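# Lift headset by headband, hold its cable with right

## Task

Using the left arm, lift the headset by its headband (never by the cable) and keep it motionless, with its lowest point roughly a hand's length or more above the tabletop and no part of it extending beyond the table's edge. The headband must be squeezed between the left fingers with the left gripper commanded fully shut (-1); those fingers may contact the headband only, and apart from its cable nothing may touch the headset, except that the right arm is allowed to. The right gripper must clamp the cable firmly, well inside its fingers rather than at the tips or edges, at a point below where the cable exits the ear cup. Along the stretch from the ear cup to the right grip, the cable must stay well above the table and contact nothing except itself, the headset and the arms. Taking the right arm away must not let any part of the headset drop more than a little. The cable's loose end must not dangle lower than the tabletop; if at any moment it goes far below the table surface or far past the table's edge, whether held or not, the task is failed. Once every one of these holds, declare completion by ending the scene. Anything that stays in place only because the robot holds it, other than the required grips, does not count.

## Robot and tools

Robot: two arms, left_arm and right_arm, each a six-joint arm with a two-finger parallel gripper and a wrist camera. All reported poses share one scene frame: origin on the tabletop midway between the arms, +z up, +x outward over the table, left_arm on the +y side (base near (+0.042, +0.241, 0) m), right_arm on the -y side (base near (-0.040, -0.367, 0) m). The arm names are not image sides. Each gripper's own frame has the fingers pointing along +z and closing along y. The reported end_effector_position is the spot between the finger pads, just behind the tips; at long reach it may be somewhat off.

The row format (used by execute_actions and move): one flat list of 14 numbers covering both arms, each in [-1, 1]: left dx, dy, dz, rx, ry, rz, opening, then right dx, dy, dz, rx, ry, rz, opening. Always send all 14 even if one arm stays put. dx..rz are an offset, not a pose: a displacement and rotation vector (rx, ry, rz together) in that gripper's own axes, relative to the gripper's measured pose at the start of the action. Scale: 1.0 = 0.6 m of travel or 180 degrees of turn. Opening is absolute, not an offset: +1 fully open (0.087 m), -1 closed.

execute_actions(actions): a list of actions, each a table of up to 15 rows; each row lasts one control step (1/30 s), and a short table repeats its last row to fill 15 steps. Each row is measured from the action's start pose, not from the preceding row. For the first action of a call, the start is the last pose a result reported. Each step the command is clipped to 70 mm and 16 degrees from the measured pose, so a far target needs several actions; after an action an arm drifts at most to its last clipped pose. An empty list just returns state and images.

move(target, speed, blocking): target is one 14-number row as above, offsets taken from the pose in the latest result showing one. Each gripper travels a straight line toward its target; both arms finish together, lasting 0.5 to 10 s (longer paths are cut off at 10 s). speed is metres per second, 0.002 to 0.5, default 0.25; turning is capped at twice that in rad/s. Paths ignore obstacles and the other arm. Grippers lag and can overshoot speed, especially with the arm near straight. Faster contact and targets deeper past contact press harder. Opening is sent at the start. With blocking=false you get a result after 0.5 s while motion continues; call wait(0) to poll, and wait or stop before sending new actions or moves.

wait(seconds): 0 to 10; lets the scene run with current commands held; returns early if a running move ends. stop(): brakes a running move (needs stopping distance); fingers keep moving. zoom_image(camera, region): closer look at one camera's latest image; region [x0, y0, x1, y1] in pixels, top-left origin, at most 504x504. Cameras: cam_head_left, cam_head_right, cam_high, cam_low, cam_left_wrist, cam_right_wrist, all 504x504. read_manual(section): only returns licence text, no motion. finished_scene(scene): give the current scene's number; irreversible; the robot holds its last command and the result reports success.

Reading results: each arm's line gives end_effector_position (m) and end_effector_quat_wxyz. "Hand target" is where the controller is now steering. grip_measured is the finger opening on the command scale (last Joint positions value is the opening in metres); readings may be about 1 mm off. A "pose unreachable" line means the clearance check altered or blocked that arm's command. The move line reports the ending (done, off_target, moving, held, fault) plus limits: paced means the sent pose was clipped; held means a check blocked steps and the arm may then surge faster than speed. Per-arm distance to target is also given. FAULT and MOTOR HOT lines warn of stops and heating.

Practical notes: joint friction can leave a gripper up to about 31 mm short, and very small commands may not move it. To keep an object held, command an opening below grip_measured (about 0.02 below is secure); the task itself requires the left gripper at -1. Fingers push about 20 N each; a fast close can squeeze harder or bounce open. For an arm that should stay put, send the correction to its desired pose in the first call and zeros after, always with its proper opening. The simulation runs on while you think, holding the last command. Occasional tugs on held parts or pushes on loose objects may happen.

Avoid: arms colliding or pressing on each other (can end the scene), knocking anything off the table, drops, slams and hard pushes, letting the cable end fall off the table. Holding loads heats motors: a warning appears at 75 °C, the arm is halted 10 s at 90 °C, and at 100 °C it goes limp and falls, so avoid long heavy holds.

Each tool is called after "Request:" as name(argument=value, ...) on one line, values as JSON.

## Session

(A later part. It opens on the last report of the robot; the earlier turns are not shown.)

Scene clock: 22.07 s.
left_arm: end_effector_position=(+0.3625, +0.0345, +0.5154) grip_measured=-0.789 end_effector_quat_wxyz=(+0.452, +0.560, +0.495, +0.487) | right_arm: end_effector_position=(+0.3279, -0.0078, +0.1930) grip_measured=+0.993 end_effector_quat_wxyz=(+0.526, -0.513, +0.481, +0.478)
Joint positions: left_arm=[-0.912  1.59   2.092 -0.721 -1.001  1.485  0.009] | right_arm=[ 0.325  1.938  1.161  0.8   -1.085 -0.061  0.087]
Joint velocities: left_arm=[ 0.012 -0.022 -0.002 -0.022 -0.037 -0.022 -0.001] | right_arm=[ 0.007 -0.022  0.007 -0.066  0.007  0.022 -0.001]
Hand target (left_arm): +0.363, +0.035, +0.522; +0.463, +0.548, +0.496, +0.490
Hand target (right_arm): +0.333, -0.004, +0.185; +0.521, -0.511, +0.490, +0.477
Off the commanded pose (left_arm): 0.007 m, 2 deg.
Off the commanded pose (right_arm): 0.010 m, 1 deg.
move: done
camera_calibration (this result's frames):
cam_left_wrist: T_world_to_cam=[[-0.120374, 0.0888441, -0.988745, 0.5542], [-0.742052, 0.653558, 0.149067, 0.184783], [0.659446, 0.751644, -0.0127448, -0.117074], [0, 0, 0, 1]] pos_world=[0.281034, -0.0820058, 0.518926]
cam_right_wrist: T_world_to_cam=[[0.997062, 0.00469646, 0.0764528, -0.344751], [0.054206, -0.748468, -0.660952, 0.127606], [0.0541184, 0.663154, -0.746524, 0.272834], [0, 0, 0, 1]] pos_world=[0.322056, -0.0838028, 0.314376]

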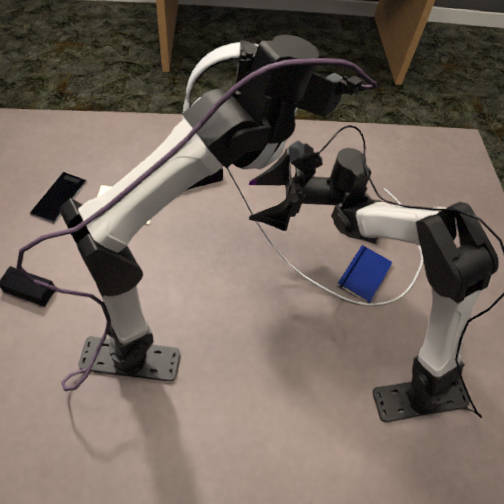

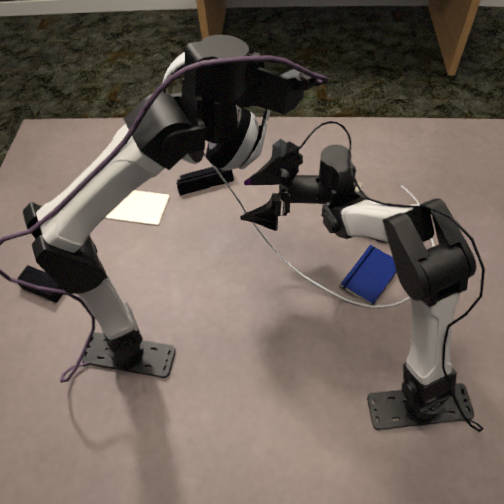

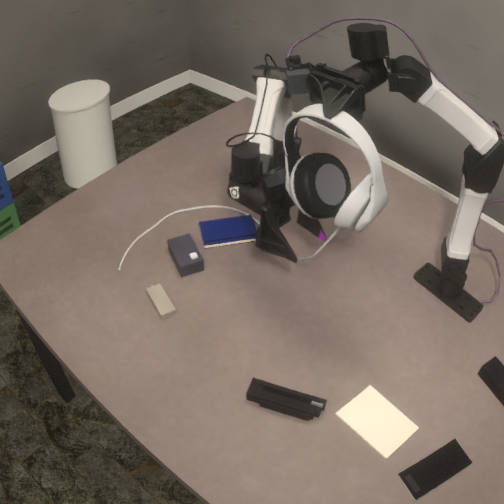

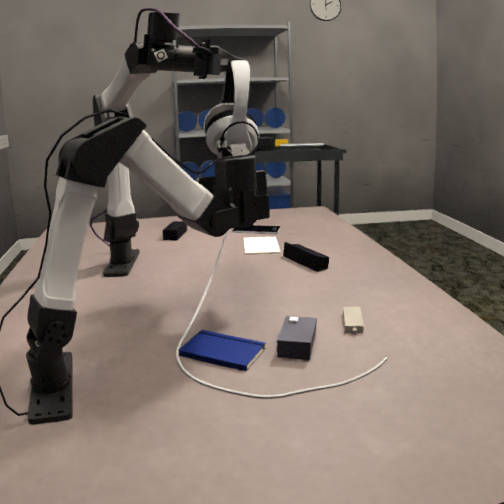

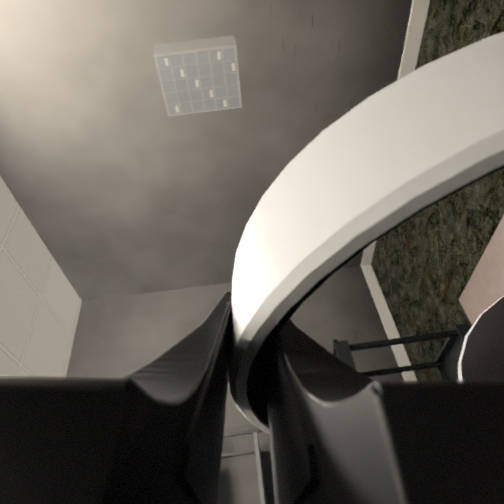

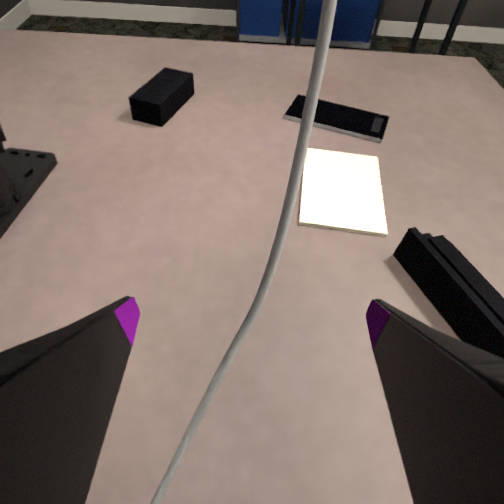

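Request:
move(target=[0,0,0,0,0,0,-1,0.04,0,0.06,0,0,0,1], speed=0.06)

Request:
move(target=[0,0,0,0,0,0,-1,0,0,0,0,0,0,-1])

Scene clock: 23.13 s.
left_arm: end_effector_position=(+0.3619, +0.0344, +0.5084) grip_measured=-0.789 end_effector_quat_wxyz=(+0.442, +0.572, +0.494, +0.483) | right_arm: end_effector_position=(+0.3257, +0.0226, +0.1714) grip_measured=+0.993 end_effector_quat_wxyz=(+0.521, -0.512, +0.485, +0.481)
Joint positions: left_arm=[-0.912  1.59   2.092 -0.766 -0.991  1.465  0.009] | right_arm=[ 0.392  2.022  1.196  0.834 -1.023 -0.061  0.087]
Joint velocities: left_arm=[-0.007  0.017  0.012 -0.007  0.051 -0.037  0.001] | right_arm=[-0.017  0.002 -0.012  0.037  0.037 -0.037  0.001]
Hand target (left_arm): +0.362, +0.035, +0.515; +0.452, +0.560, +0.495, +0.487
Hand target (right_arm): +0.330, +0.028, +0.169; +0.526, -0.513, +0.481, +0.477
Off the commanded pose (left_arm): 0.007 m, 2 deg.
Off the commanded pose (right_arm): 0.008 m, 1 deg.
move: done
camera_calibration (this result's frames):
cam_left_wrist: T_world_to_cam=[[-0.144989, 0.107709, -0.983553, 0.552744], [-0.733462, 0.65549, 0.179905, 0.166615], [0.664087, 0.747483, -0.0160385, -0.116497], [0, 0, 0, 1]] pos_world=[0.279712, -0.0816704, 0.51181]
cam_right_wrist: T_world_to_cam=[[0.99798, 0.00856675, 0.0629444, -0.339101], [0.0478913, -0.75245, -0.656905, 0.137631], [0.041735, 0.658593, -0.751341, 0.24159], [0, 0, 0, 1]] pos_world=[0.321742, -0.0526439, 0.293271]

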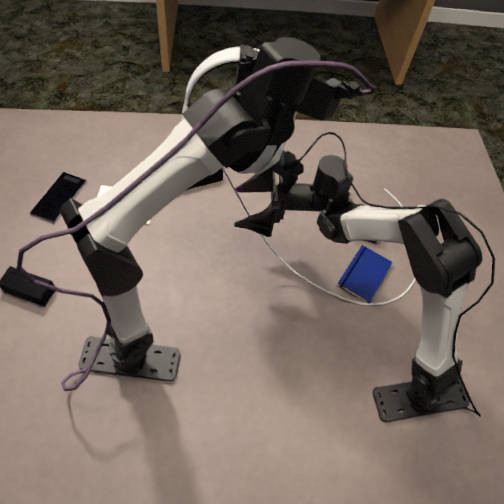

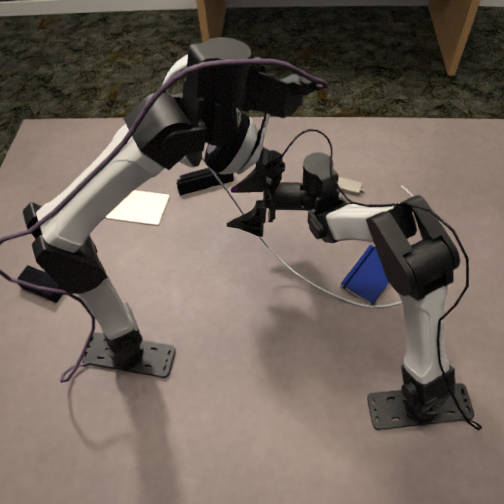

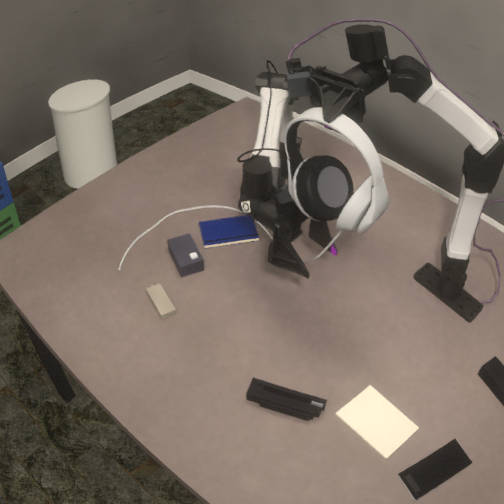

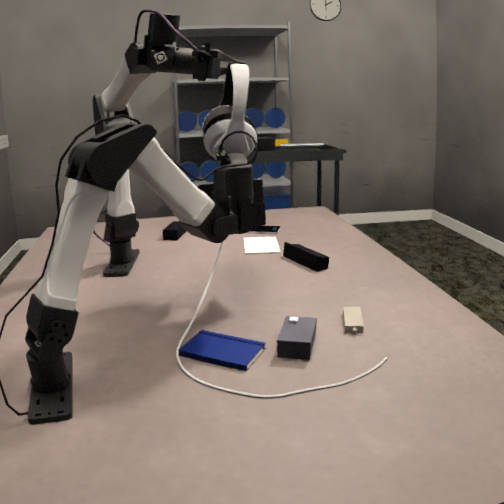

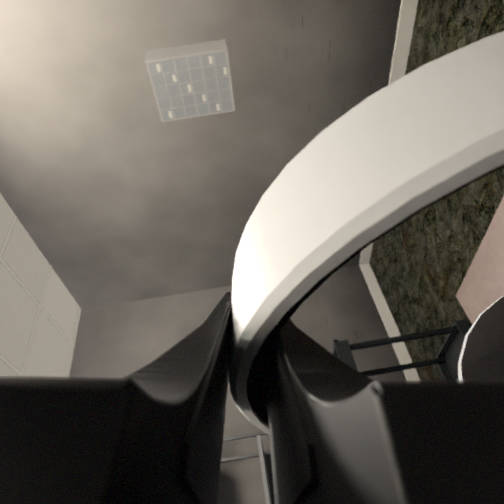

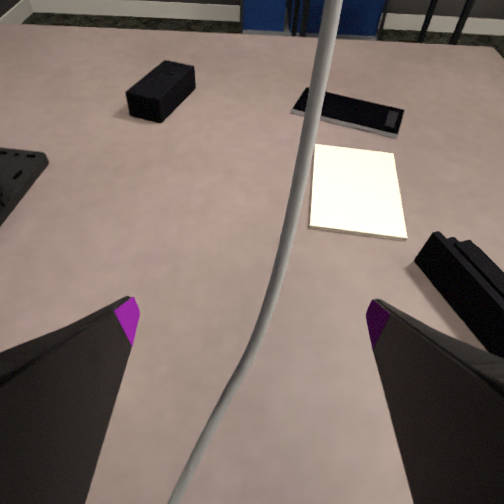

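Scene clock: 23.63 s.
left_arm: end_effector_position=(+0.3611, +0.0345, +0.5018) grip_measured=-0.789 end_effector_quat_wxyz=(+0.432, +0.584, +0.493, +0.479) | right_arm: end_effector_position=(+0.3257, +0.0226, +0.1714) grip_measured=-0.943 end_effector_quat_wxyz=(+0.521, -0.512, +0.485, +0.481)
Joint positions: left_arm=[-0.912  1.59   2.092 -0.808 -0.982  1.449  0.009] | right_arm=[ 0.392  2.022  1.196  0.834 -1.023 -0.061  0.002]
Joint velocities: left_arm=[-0.002 -0.007 -0.007  0.007 -0.051 -0.022  0.   ] | right_arm=[ 0.002 -0.007  0.012  0.037  0.007 -0.066 -0.   ]
Hand target (left_arm): +0.362, +0.035, +0.508; +0.442, +0.572, +0.495, +0.482
Hand target (right_arm): +0.326, +0.023, +0.171; +0.521, -0.512, +0.485, +0.481
Off the commanded pose (left_arm): 0.007 m, 2 deg.
Off the commanded pose (right_arm): 0.000 m, 0 deg.
move: done
camera_calibration (this result's frames):
cam_left_wrist: T_world_to_cam=[[-0.16785, 0.127671, -0.97751, 0.550766], [-0.724594, 0.656355, 0.210147, 0.148788], [0.668424, 0.743571, -0.0176592, -0.11677], [0, 0, 0, 1]] pos_world=[0.278309, -0.0811481, 0.50505]
cam_right_wrist: T_world_to_cam=[[0.99798, 0.00856675, 0.0629444, -0.339101], [0.0478913, -0.75245, -0.656905, 0.137631], [0.041735, 0.658593, -0.751341, 0.24159], [0, 0, 0, 1]] pos_world=[0.321742, -0.0526439, 0.293271]

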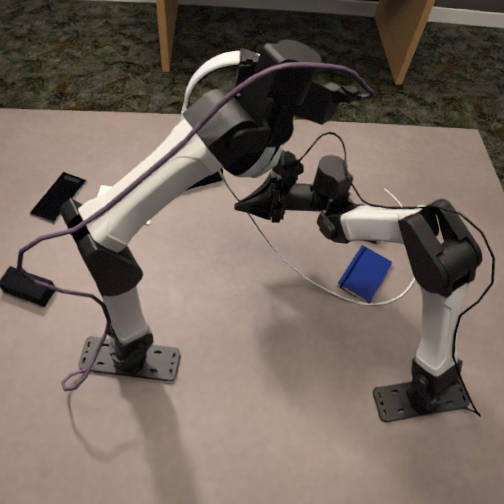

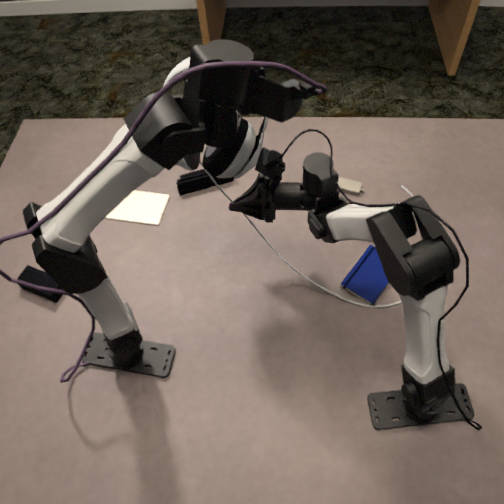

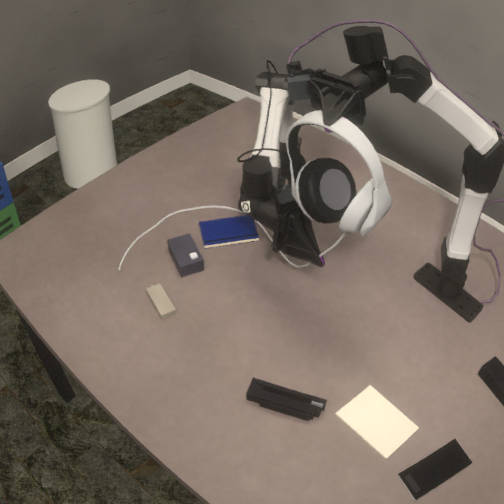

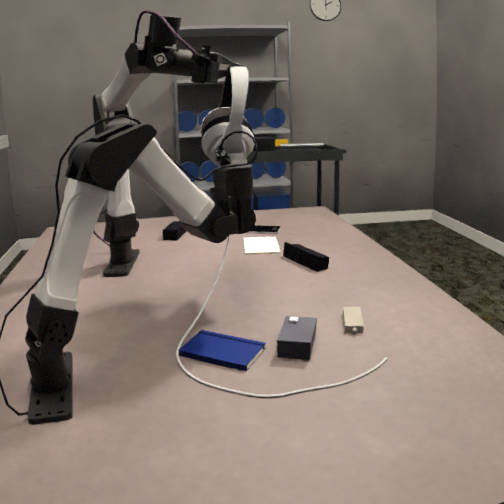

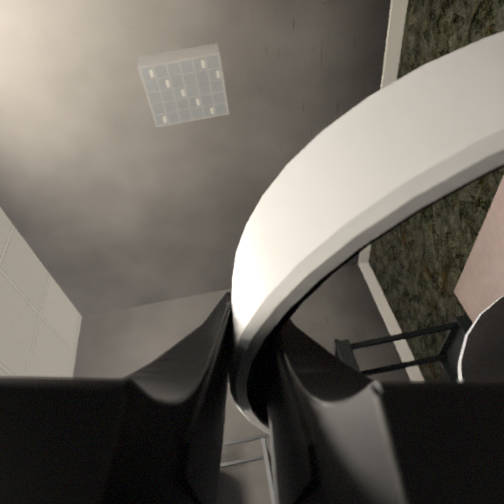

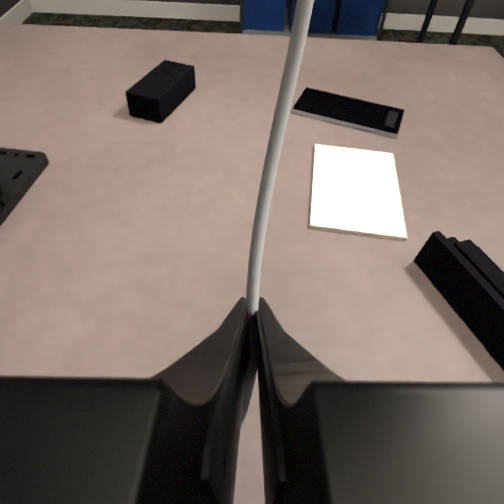

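Request:
move(target=[0,0.012,0,0,0,0,-1,0,0,0,0,0,0,-0.3])

Request:
move(target=[0,0.012,0,0,0,0,-1,0.01,0,0.035,0,0,0,-0.3], speed=0.05)

Request:
move(target=[0,0.012,0,0,0,0,-1,0,0,0,0,0,0,-1])

Scene clock: 24.43 s.
left_arm: end_effector_position=(+0.3626, +0.0298, +0.4911) grip_measured=-0.788 end_effector_quat_wxyz=(+0.414, +0.604, +0.489, +0.474) | right_arm: end_effector_position=(+0.3257, +0.0226, +0.1714) grip_measured=-0.300 end_effector_quat_wxyz=(+0.521, -0.512, +0.485, +0.481)
Joint positions: left_arm=[-0.912  1.612  2.114 -0.876 -0.966  1.431  0.009] | right_arm=[ 0.392  2.022  1.196  0.834 -1.023 -0.061  0.031]
Joint velocities: left_arm=[-0.007  0.022  0.022 -0.11   0.007 -0.066 -0.   ] | right_arm=[-0.022 -0.002 -0.002 -0.007 -0.022 -0.051 -0.   ]
Hand target (left_arm): +0.361, +0.034, +0.508; +0.432, +0.583, +0.493, +0.479
Hand target (right_arm): +0.326, +0.023, +0.171; +0.521, -0.512, +0.485, +0.481
Off the commanded pose (left_arm): 0.018 m, 3 deg.
Off the commanded pose (right_arm): 0.000 m, 0 deg.
move: off_target (left_arm)
camera_calibration (this result's frames):
cam_left_wrist: T_world_to_cam=[[-0.205226, 0.166735, -0.964407, 0.54706], [-0.707443, 0.655653, 0.263899, 0.122563], [0.676318, 0.736423, -0.0166016, -0.117671], [0, 0, 0, 1]] pos_world=[0.278561, -0.0849177, 0.493291]
cam_right_wrist: T_world_to_cam=[[0.99798, 0.00856675, 0.0629444, -0.339101], [0.0478913, -0.75245, -0.656905, 0.137631], [0.041735, 0.658593, -0.751341, 0.24159], [0, 0, 0, 1]] pos_world=[0.321742, -0.0526439, 0.293271]

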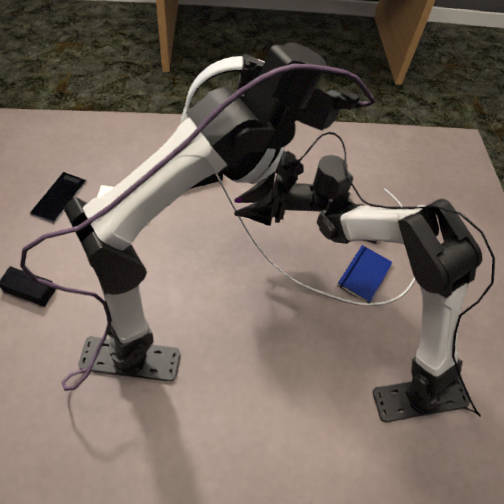

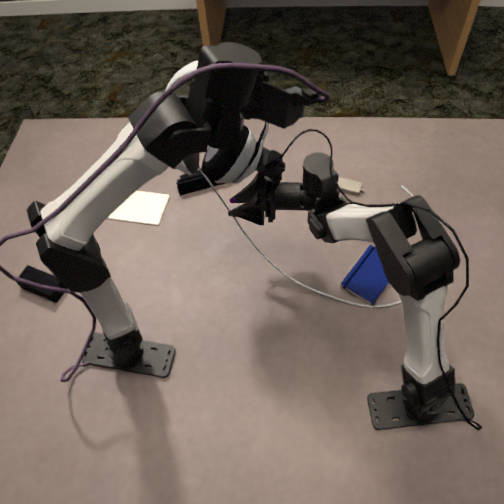

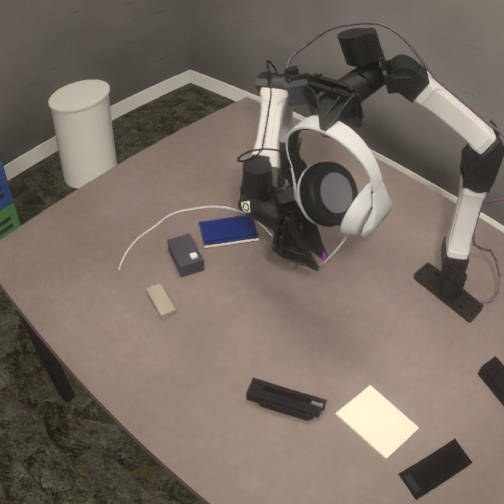

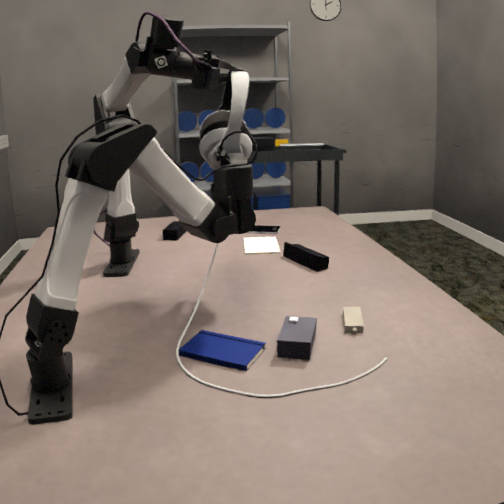

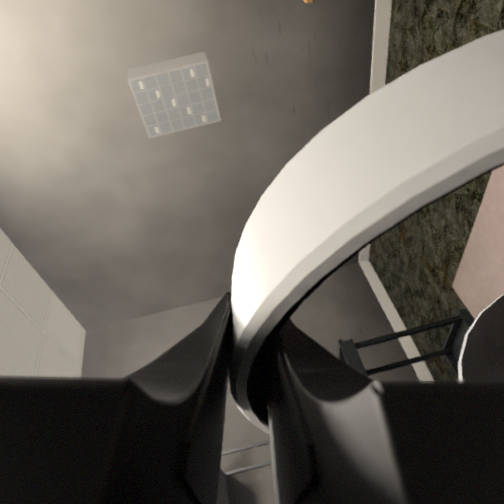

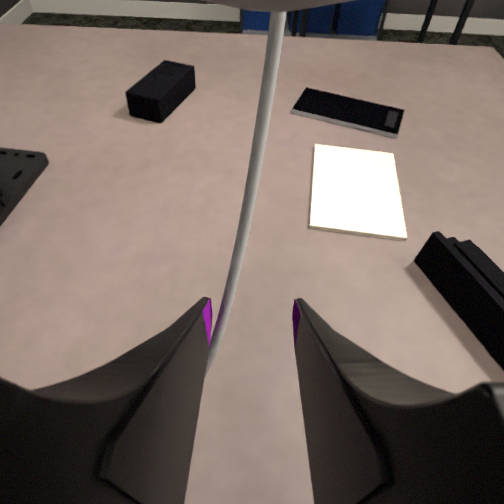

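Scene clock: 25.20 s.
left_arm: end_effector_position=(+0.3615, +0.0326, +0.4842) grip_measured=-0.789 end_effector_quat_wxyz=(+0.385, +0.623, +0.484, +0.480) | right_arm: end_effector_position=(+0.3242, +0.0349, +0.1692) grip_measured=-0.300 end_effector_quat_wxyz=(+0.521, -0.513, +0.485, +0.481)
Joint positions: left_arm=[-0.912  1.629  2.142 -0.96  -0.973  1.428  0.009] | right_arm=[ 0.418  2.044  1.218  0.834 -0.996 -0.061  0.031]
Joint velocities: left_arm=[ 0.007 -0.007 -0.002  0.037  0.081  0.051  0.   ] | right_arm=[ 0.017 -0.002  0.022  0.022 -0.066  0.022 -0.   ]
Hand target (left_arm): +0.363, +0.029, +0.498; +0.414, +0.604, +0.489, +0.474
Hand target (right_arm): +0.326, +0.043, +0.165; +0.521, -0.513, +0.485, +0.480
Off the commanded pose (left_arm): 0.015 m, 4 deg.
Off the commanded pose (right_arm): 0.010 m, 0 deg.
move: off_target (left_arm)
camera_calibration (this result's frames):
cam_left_wrist: T_world_to_cam=[[-0.239756, 0.22323, -0.94482, 0.540831], [-0.701425, 0.633018, 0.327553, 0.0895438], [0.671208, 0.741254, 0.00480968, -0.127704], [0, 0, 0, 1]] pos_world=[0.278192, -0.0827511, 0.482272]
cam_right_wrist: T_world_to_cam=[[0.997919, 0.00890985, 0.0638652, -0.337709], [0.0487807, -0.752051, -0.657298, 0.145303], [0.0421735, 0.659045, -0.75092, 0.23166], [0, 0, 0, 1]] pos_world=[0.320148, -0.0403901, 0.291033]

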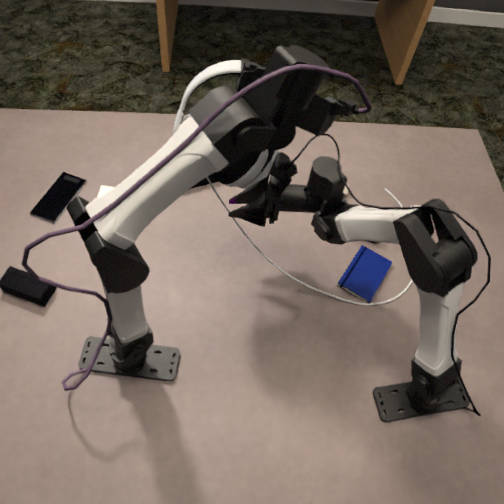

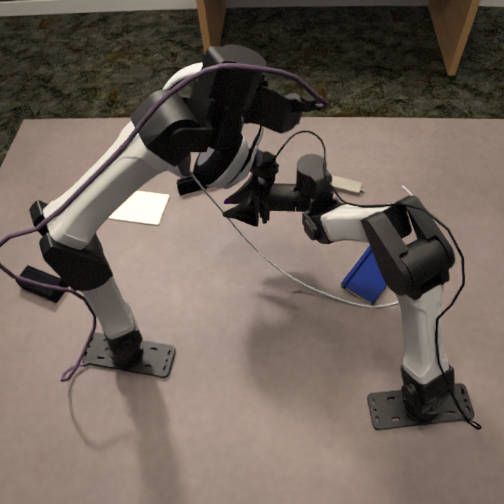

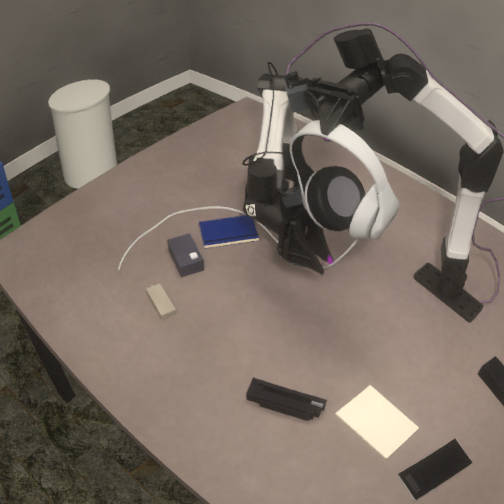

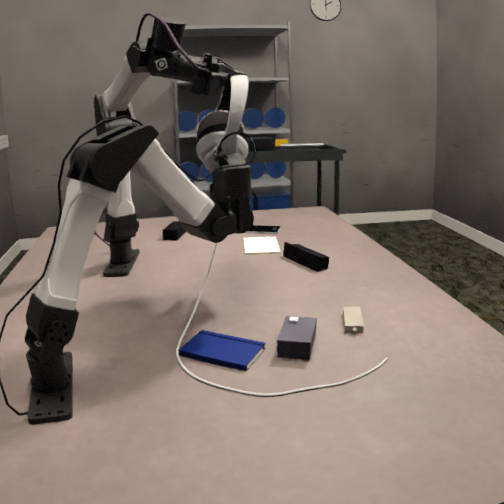

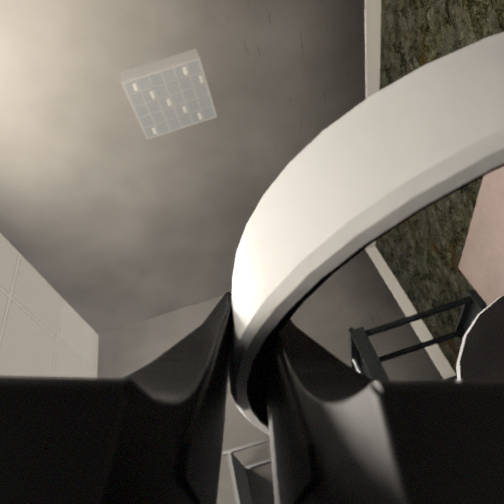

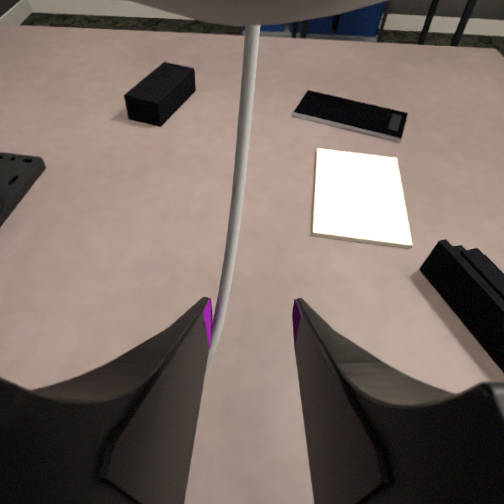

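Scene clock: 25.90 s.
left_arm: end_effector_position=(+0.3616, +0.0310, +0.4780) grip_measured=-0.788 end_effector_quat_wxyz=(+0.368, +0.638, +0.480, +0.477) | right_arm: end_effector_position=(+0.3242, +0.0349, +0.1692) grip_measured=-0.941 end_effector_quat_wxyz=(+0.521, -0.513, +0.485, +0.481)
Joint positions: left_arm=[-0.912  1.651  2.175 -1.025 -0.963  1.416  0.009] | right_arm=[ 0.418  2.044  1.218  0.834 -0.996 -0.061  0.003]
Joint velocities: left_arm=[ 0.002 -0.017  0.012 -0.081  0.066 -0.037  0.   ] | right_arm=[-0.007  0.012  0.002 -0.007 -0.037  0.051 -0.001]
Hand target (left_arm): +0.363, +0.031, +0.491; +0.385, +0.623, +0.484, +0.480
Hand target (right_arm): +0.324, +0.035, +0.169; +0.521, -0.513, +0.485, +0.481
Off the commanded pose (left_arm): 0.013 m, 3 deg.
Off the commanded pose (right_arm): 0.000 m, 0 deg.
move: off_target (left_arm)
camera_calibration (this result's frames):
cam_left_wrist: T_world_to_cam=[[-0.268032, 0.255862, -0.928813, 0.536945], [-0.686681, 0.625482, 0.370462, 0.0669962], [0.675743, 0.737093, 0.00804643, -0.129667], [0, 0, 0, 1]] pos_world=[0.277545, -0.0837123, 0.474945]
cam_right_wrist: T_world_to_cam=[[0.997919, 0.00890985, 0.0638652, -0.337709], [0.0487807, -0.752051, -0.657298, 0.145303], [0.0421735, 0.659045, -0.75092, 0.23166], [0, 0, 0, 1]] pos_world=[0.320148, -0.0403901, 0.291033]

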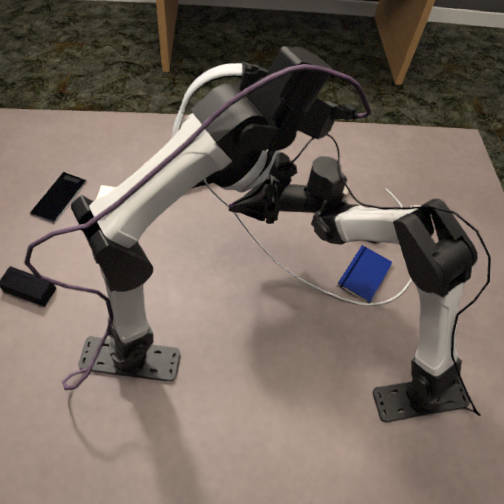

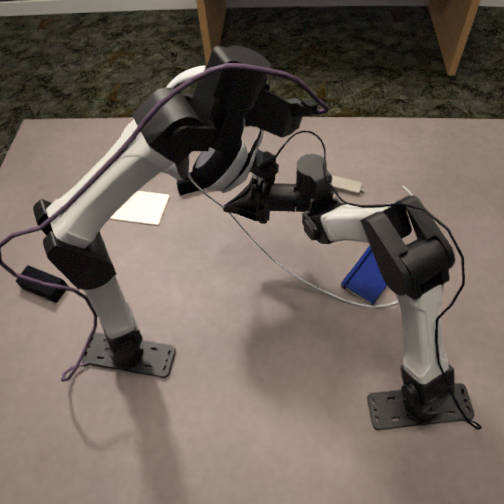

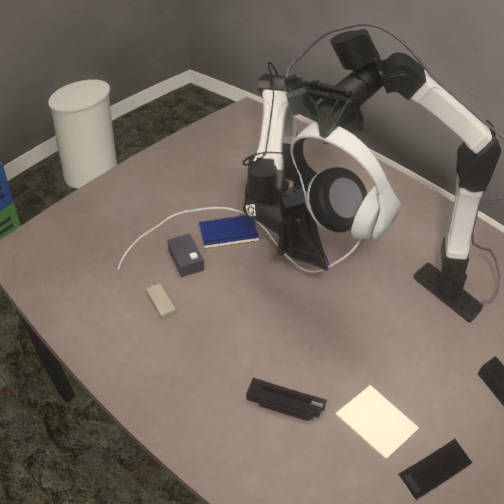

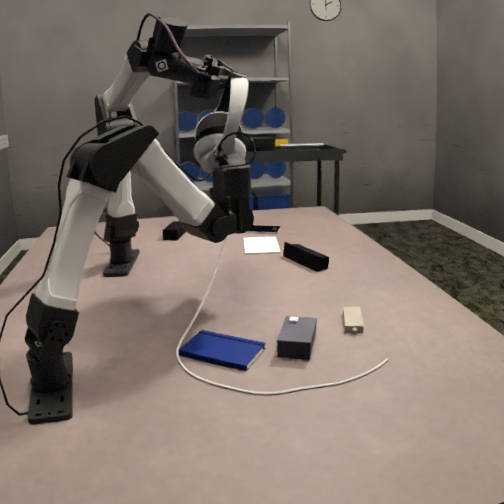

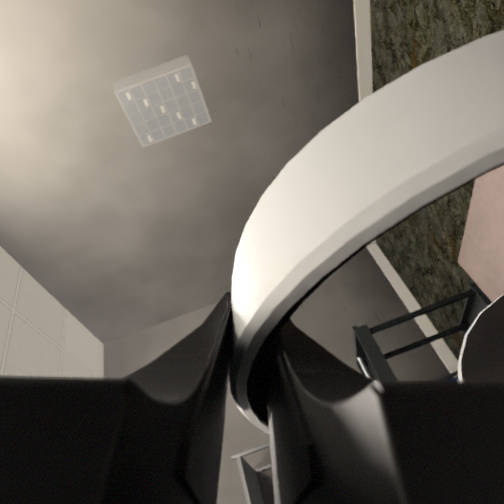

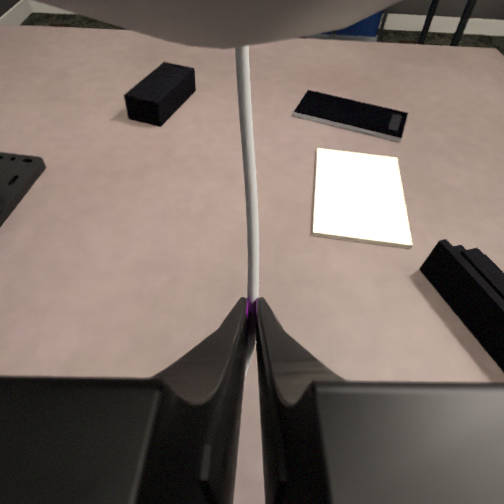

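Request:
move(target=[0,0.1,0,-0.1,0.018,-0.1,-1,0,0,0,0,0,0,1], speed=0.08)

Scene clock: 29.33 s.
left_arm: end_effector_position=(+0.3789, +0.0142, +0.5181) grip_measured=-0.795 end_effector_quat_wxyz=(+0.474, +0.509, +0.505, +0.511) | right_arm: end_effector_position=(+0.3269, +0.0332, +0.1692) grip_measured=+0.993 end_effector_quat_wxyz=(+0.522, -0.508, +0.489, +0.479)
Joint positions: left_arm=[-0.912  1.651  2.042 -0.449 -1.068  1.562  0.009] | right_arm=[ 0.414  2.044  1.218  0.834 -0.99  -0.055  0.087]
Joint velocities: left_arm=[-0.012 -0.012 -0.017  0.095  0.007  0.066 -0.001] | right_arm=[-0.012 -0.002  0.007 -0.037  0.022  0.037  0.001]
Hand target (left_arm): +0.376, +0.016, +0.532; +0.515, +0.479, +0.510, +0.496
Hand target (right_arm): +0.324, +0.035, +0.169; +0.521, -0.512, +0.485, +0.480
Off the commanded pose (left_arm): 0.016 m, 6 deg.
Off the commanded pose (right_arm): 0.003 m, 1 deg.
move: off_target (left_arm)
camera_calibration (this result's frames):
cam_left_wrist: T_world_to_cam=[[-0.0345917, 0.0275604, -0.999021, 0.534297], [-0.789428, 0.612248, 0.0442247, 0.282719], [0.612868, 0.790185, 0.000578216, -0.102321], [0, 0, 0, 1]] pos_world=[0.304378, -0.106967, 0.52133]
cam_right_wrist: T_world_to_cam=[[0.998351, -0.00211126, 0.0573638, -0.339067], [0.0361992, -0.752412, -0.657698, 0.148075], [0.0445498, 0.65869, -0.751095, 0.231927], [0, 0, 0, 1]] pos_world=[0.322816, -0.04207, 0.291038]

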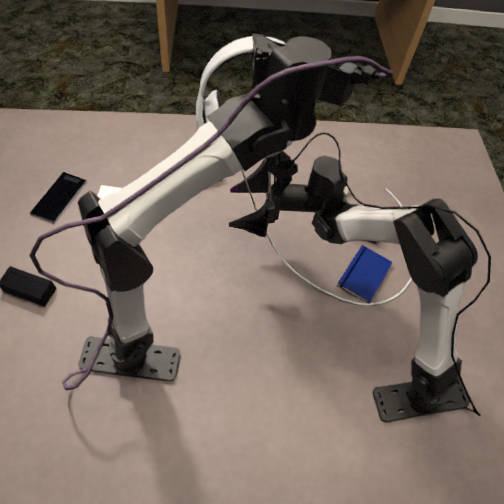

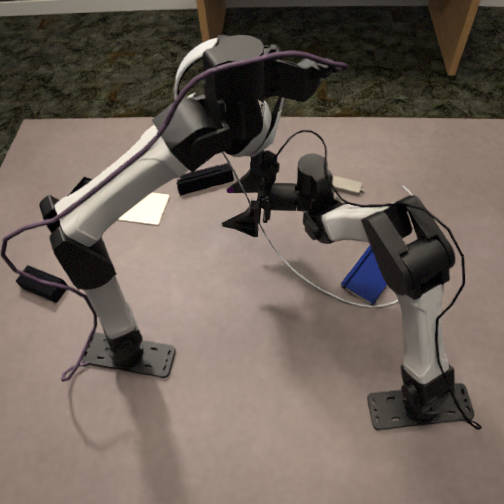

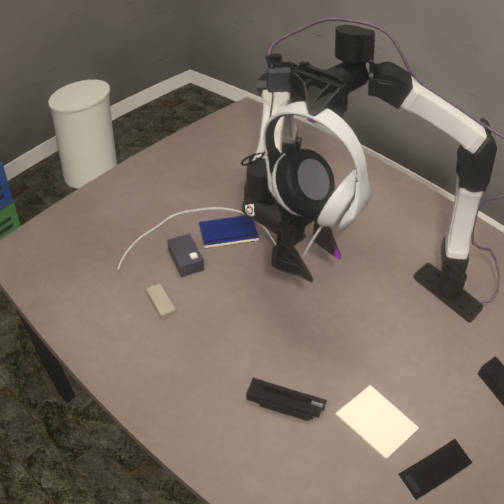

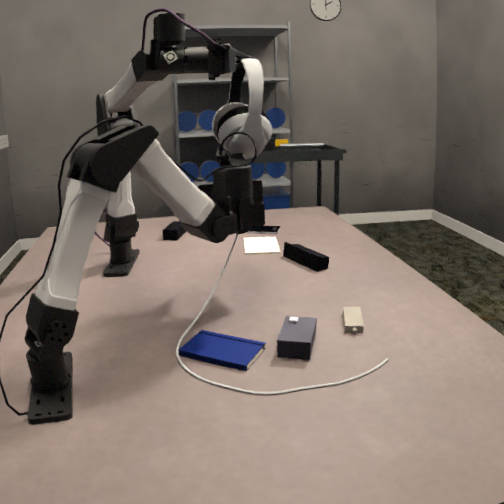

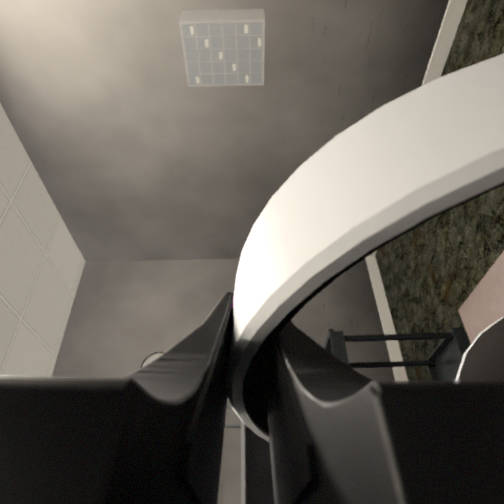

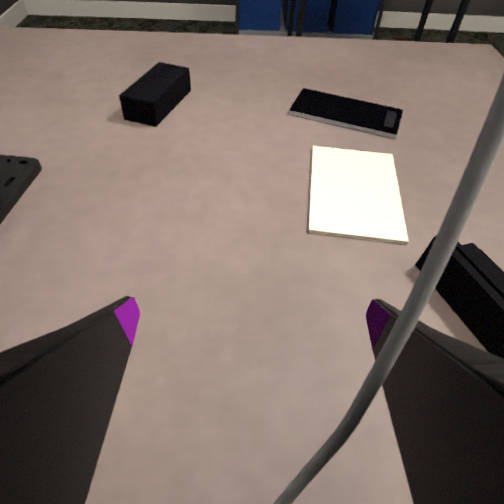

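Request:
move(target=[0,0.025,0,-0.022,0,-0.022,-1,0,-0.02,-0.045,0,0,0,1], speed=0.05)

Request:
move(target=[0,0.025,0,-0.022,0,-0.022,-1,0,0,0,0,0,0,-1])

Scene clock: 30.63 s.
left_arm: end_effector_position=(+0.3806, +0.0115, +0.5205) grip_measured=-0.795 end_effector_quat_wxyz=(+0.487, +0.495, +0.506, +0.512) | right_arm: end_effector_position=(+0.3401, +0.0107, +0.1683) grip_measured=+0.993 end_effector_quat_wxyz=(+0.520, -0.507, +0.492, +0.480)
Joint positions: left_arm=[-0.912  1.651  2.019 -0.372 -1.071  1.581  0.009] | right_arm=[ 0.353  2.044  1.218  0.829 -1.048 -0.052  0.087]
Joint velocities: left_arm=[ 0.007 -0.012 -0.017  0.11  -0.022 -0.007 -0.001] | right_arm=[-0.007 -0.017  0.007  0.022 -0.022  0.007 -0.001]
Hand target (left_arm): +0.379, +0.014, +0.532; +0.508, +0.476, +0.506, +0.510
Hand target (right_arm): +0.338, +0.006, +0.170; +0.522, -0.508, +0.489, +0.480
Off the commanded pose (left_arm): 0.013 m, 3 deg.
Off the commanded pose (right_arm): 0.005 m, 0 deg.
move: off_target (left_arm)
camera_calibration (this result's frames):
cam_left_wrist: T_world_to_cam=[[-0.00796457, 0.000294796, -0.999968, 0.527539], [-0.7918, 0.610747, 0.0064866, 0.306163], [0.610729, 0.791826, -0.00463092, -0.0977914], [0, 0, 0, 1]] pos_world=[0.306345, -0.10971, 0.525083]
cam_right_wrist: T_world_to_cam=[[0.998688, -0.00462187, 0.0509935, -0.351298], [0.0299964, -0.754307, -0.655836, 0.131881], [0.041496, 0.656505, -0.753179, 0.246912], [0, 0, 0, 1]] pos_world=[0.336635, -0.0642438, 0.290375]

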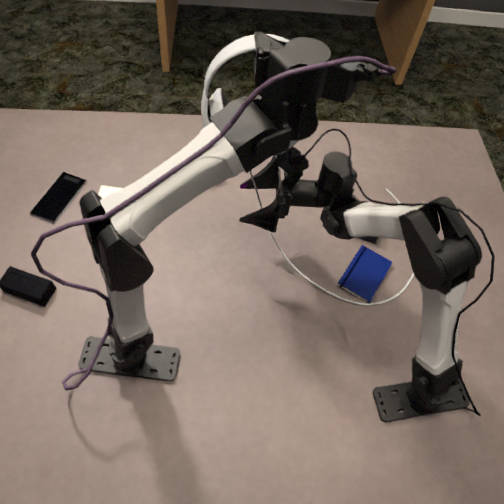

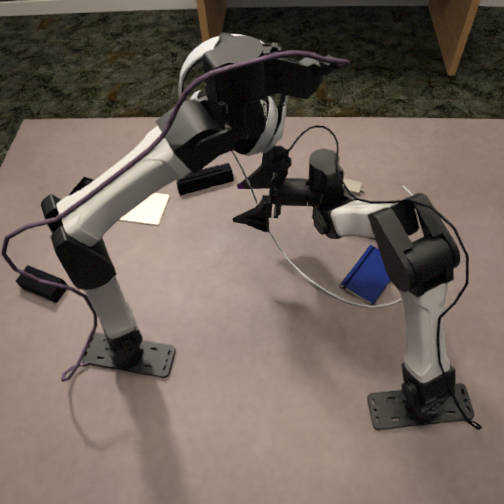

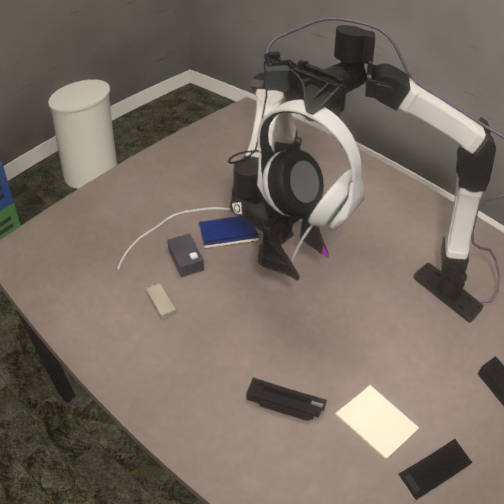

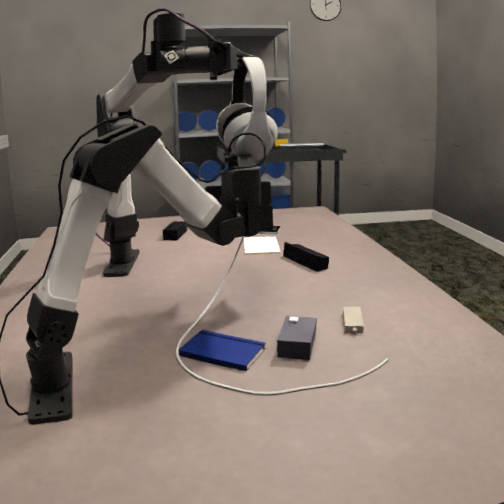

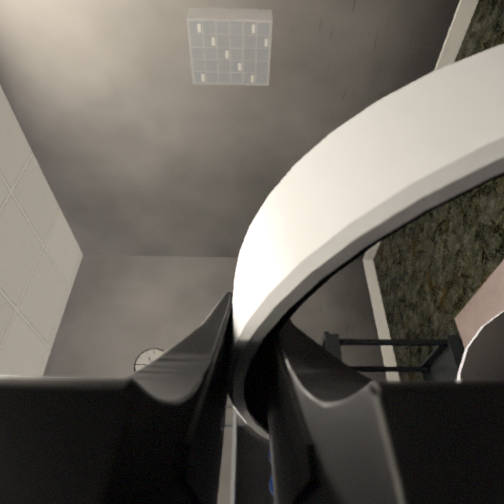

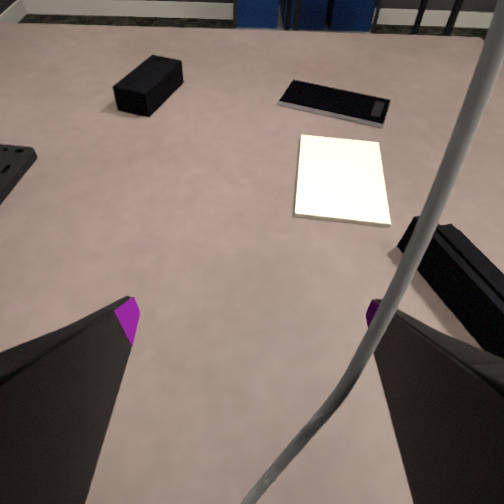

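Scene clock: 31.33 s.
left_arm: end_effector_position=(+0.3814, +0.0105, +0.5214) grip_measured=-0.795 end_effector_quat_wxyz=(+0.493, +0.487, +0.507, +0.513) | right_arm: end_effector_position=(+0.3413, +0.0107, +0.1689) grip_measured=-0.975 end_effector_quat_wxyz=(+0.523, -0.505, +0.493, +0.478)
Joint positions: left_arm=[-0.912  1.651  2.004 -0.327 -1.076  1.593  0.009] | right_arm=[ 0.353  2.044  1.218  0.833 -1.042 -0.05   0.001]
Joint velocities: left_arm=[ 0.012  0.007 -0.022  0.022  0.007  0.066 -0.   ] | right_arm=[-0.032 -0.007 -0.007 -0.037 -0.022  0.051  0.   ]
Hand target (left_arm): +0.380, +0.012, +0.535; +0.520, +0.462, +0.508, +0.509
Hand target (right_arm): +0.340, +0.011, +0.168; +0.521, -0.507, +0.492, +0.480
Off the commanded pose (left_arm): 0.014 m, 4 deg.
Off the commanded pose (right_arm): 0.001 m, 0 deg.
move: off_target (left_arm)
camera_calibration (this result's frames):
cam_left_wrist: T_world_to_cam=[[0.00653704, -0.012806, -0.999897, 0.522995], [-0.794808, 0.606722, -0.0129667, 0.318742], [0.606825, 0.794811, -0.00621213, -0.0952546], [0, 0, 0, 1]] pos_world=[0.307723, -0.110981, 0.526482]
cam_right_wrist: T_world_to_cam=[[0.998563, -0.0111911, 0.0524063, -0.352648], [0.0260511, -0.753238, -0.657232, 0.13385], [0.0468296, 0.657653, -0.751864, 0.245261], [0, 0, 0, 1]] pos_world=[0.337169, -0.0644227, 0.290854]

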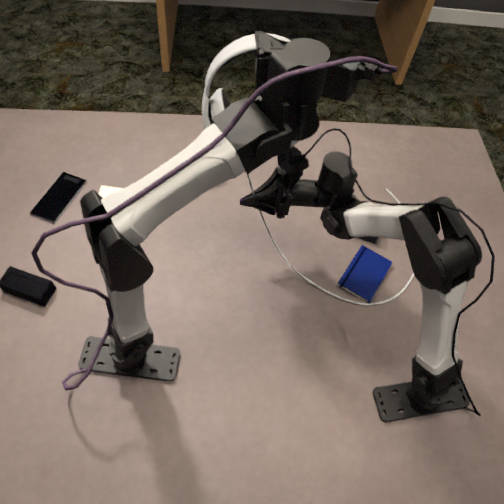

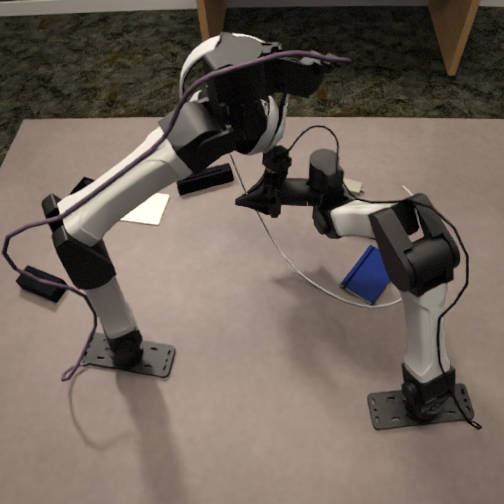

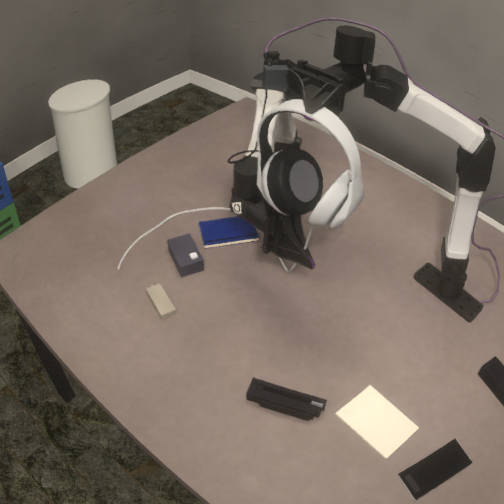

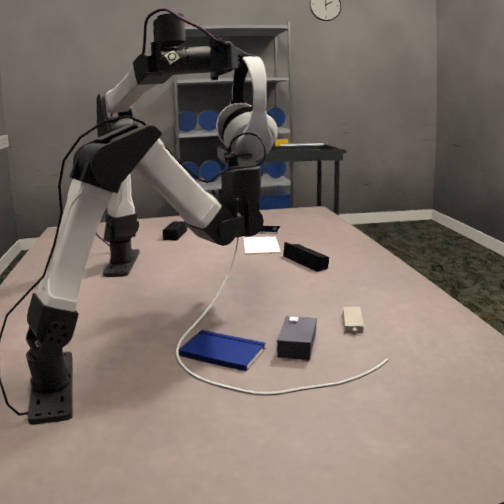

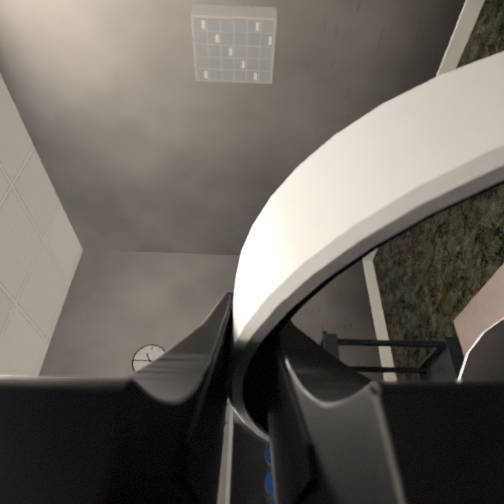

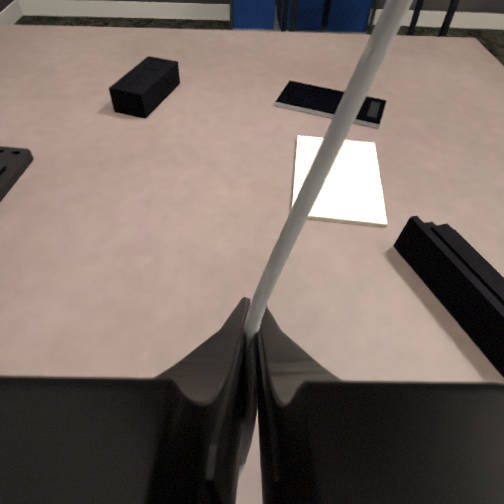

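Gripped ~2 cm in from the tip.

Request:
finished_scene(scene=1)

The scene is finished: the task was done.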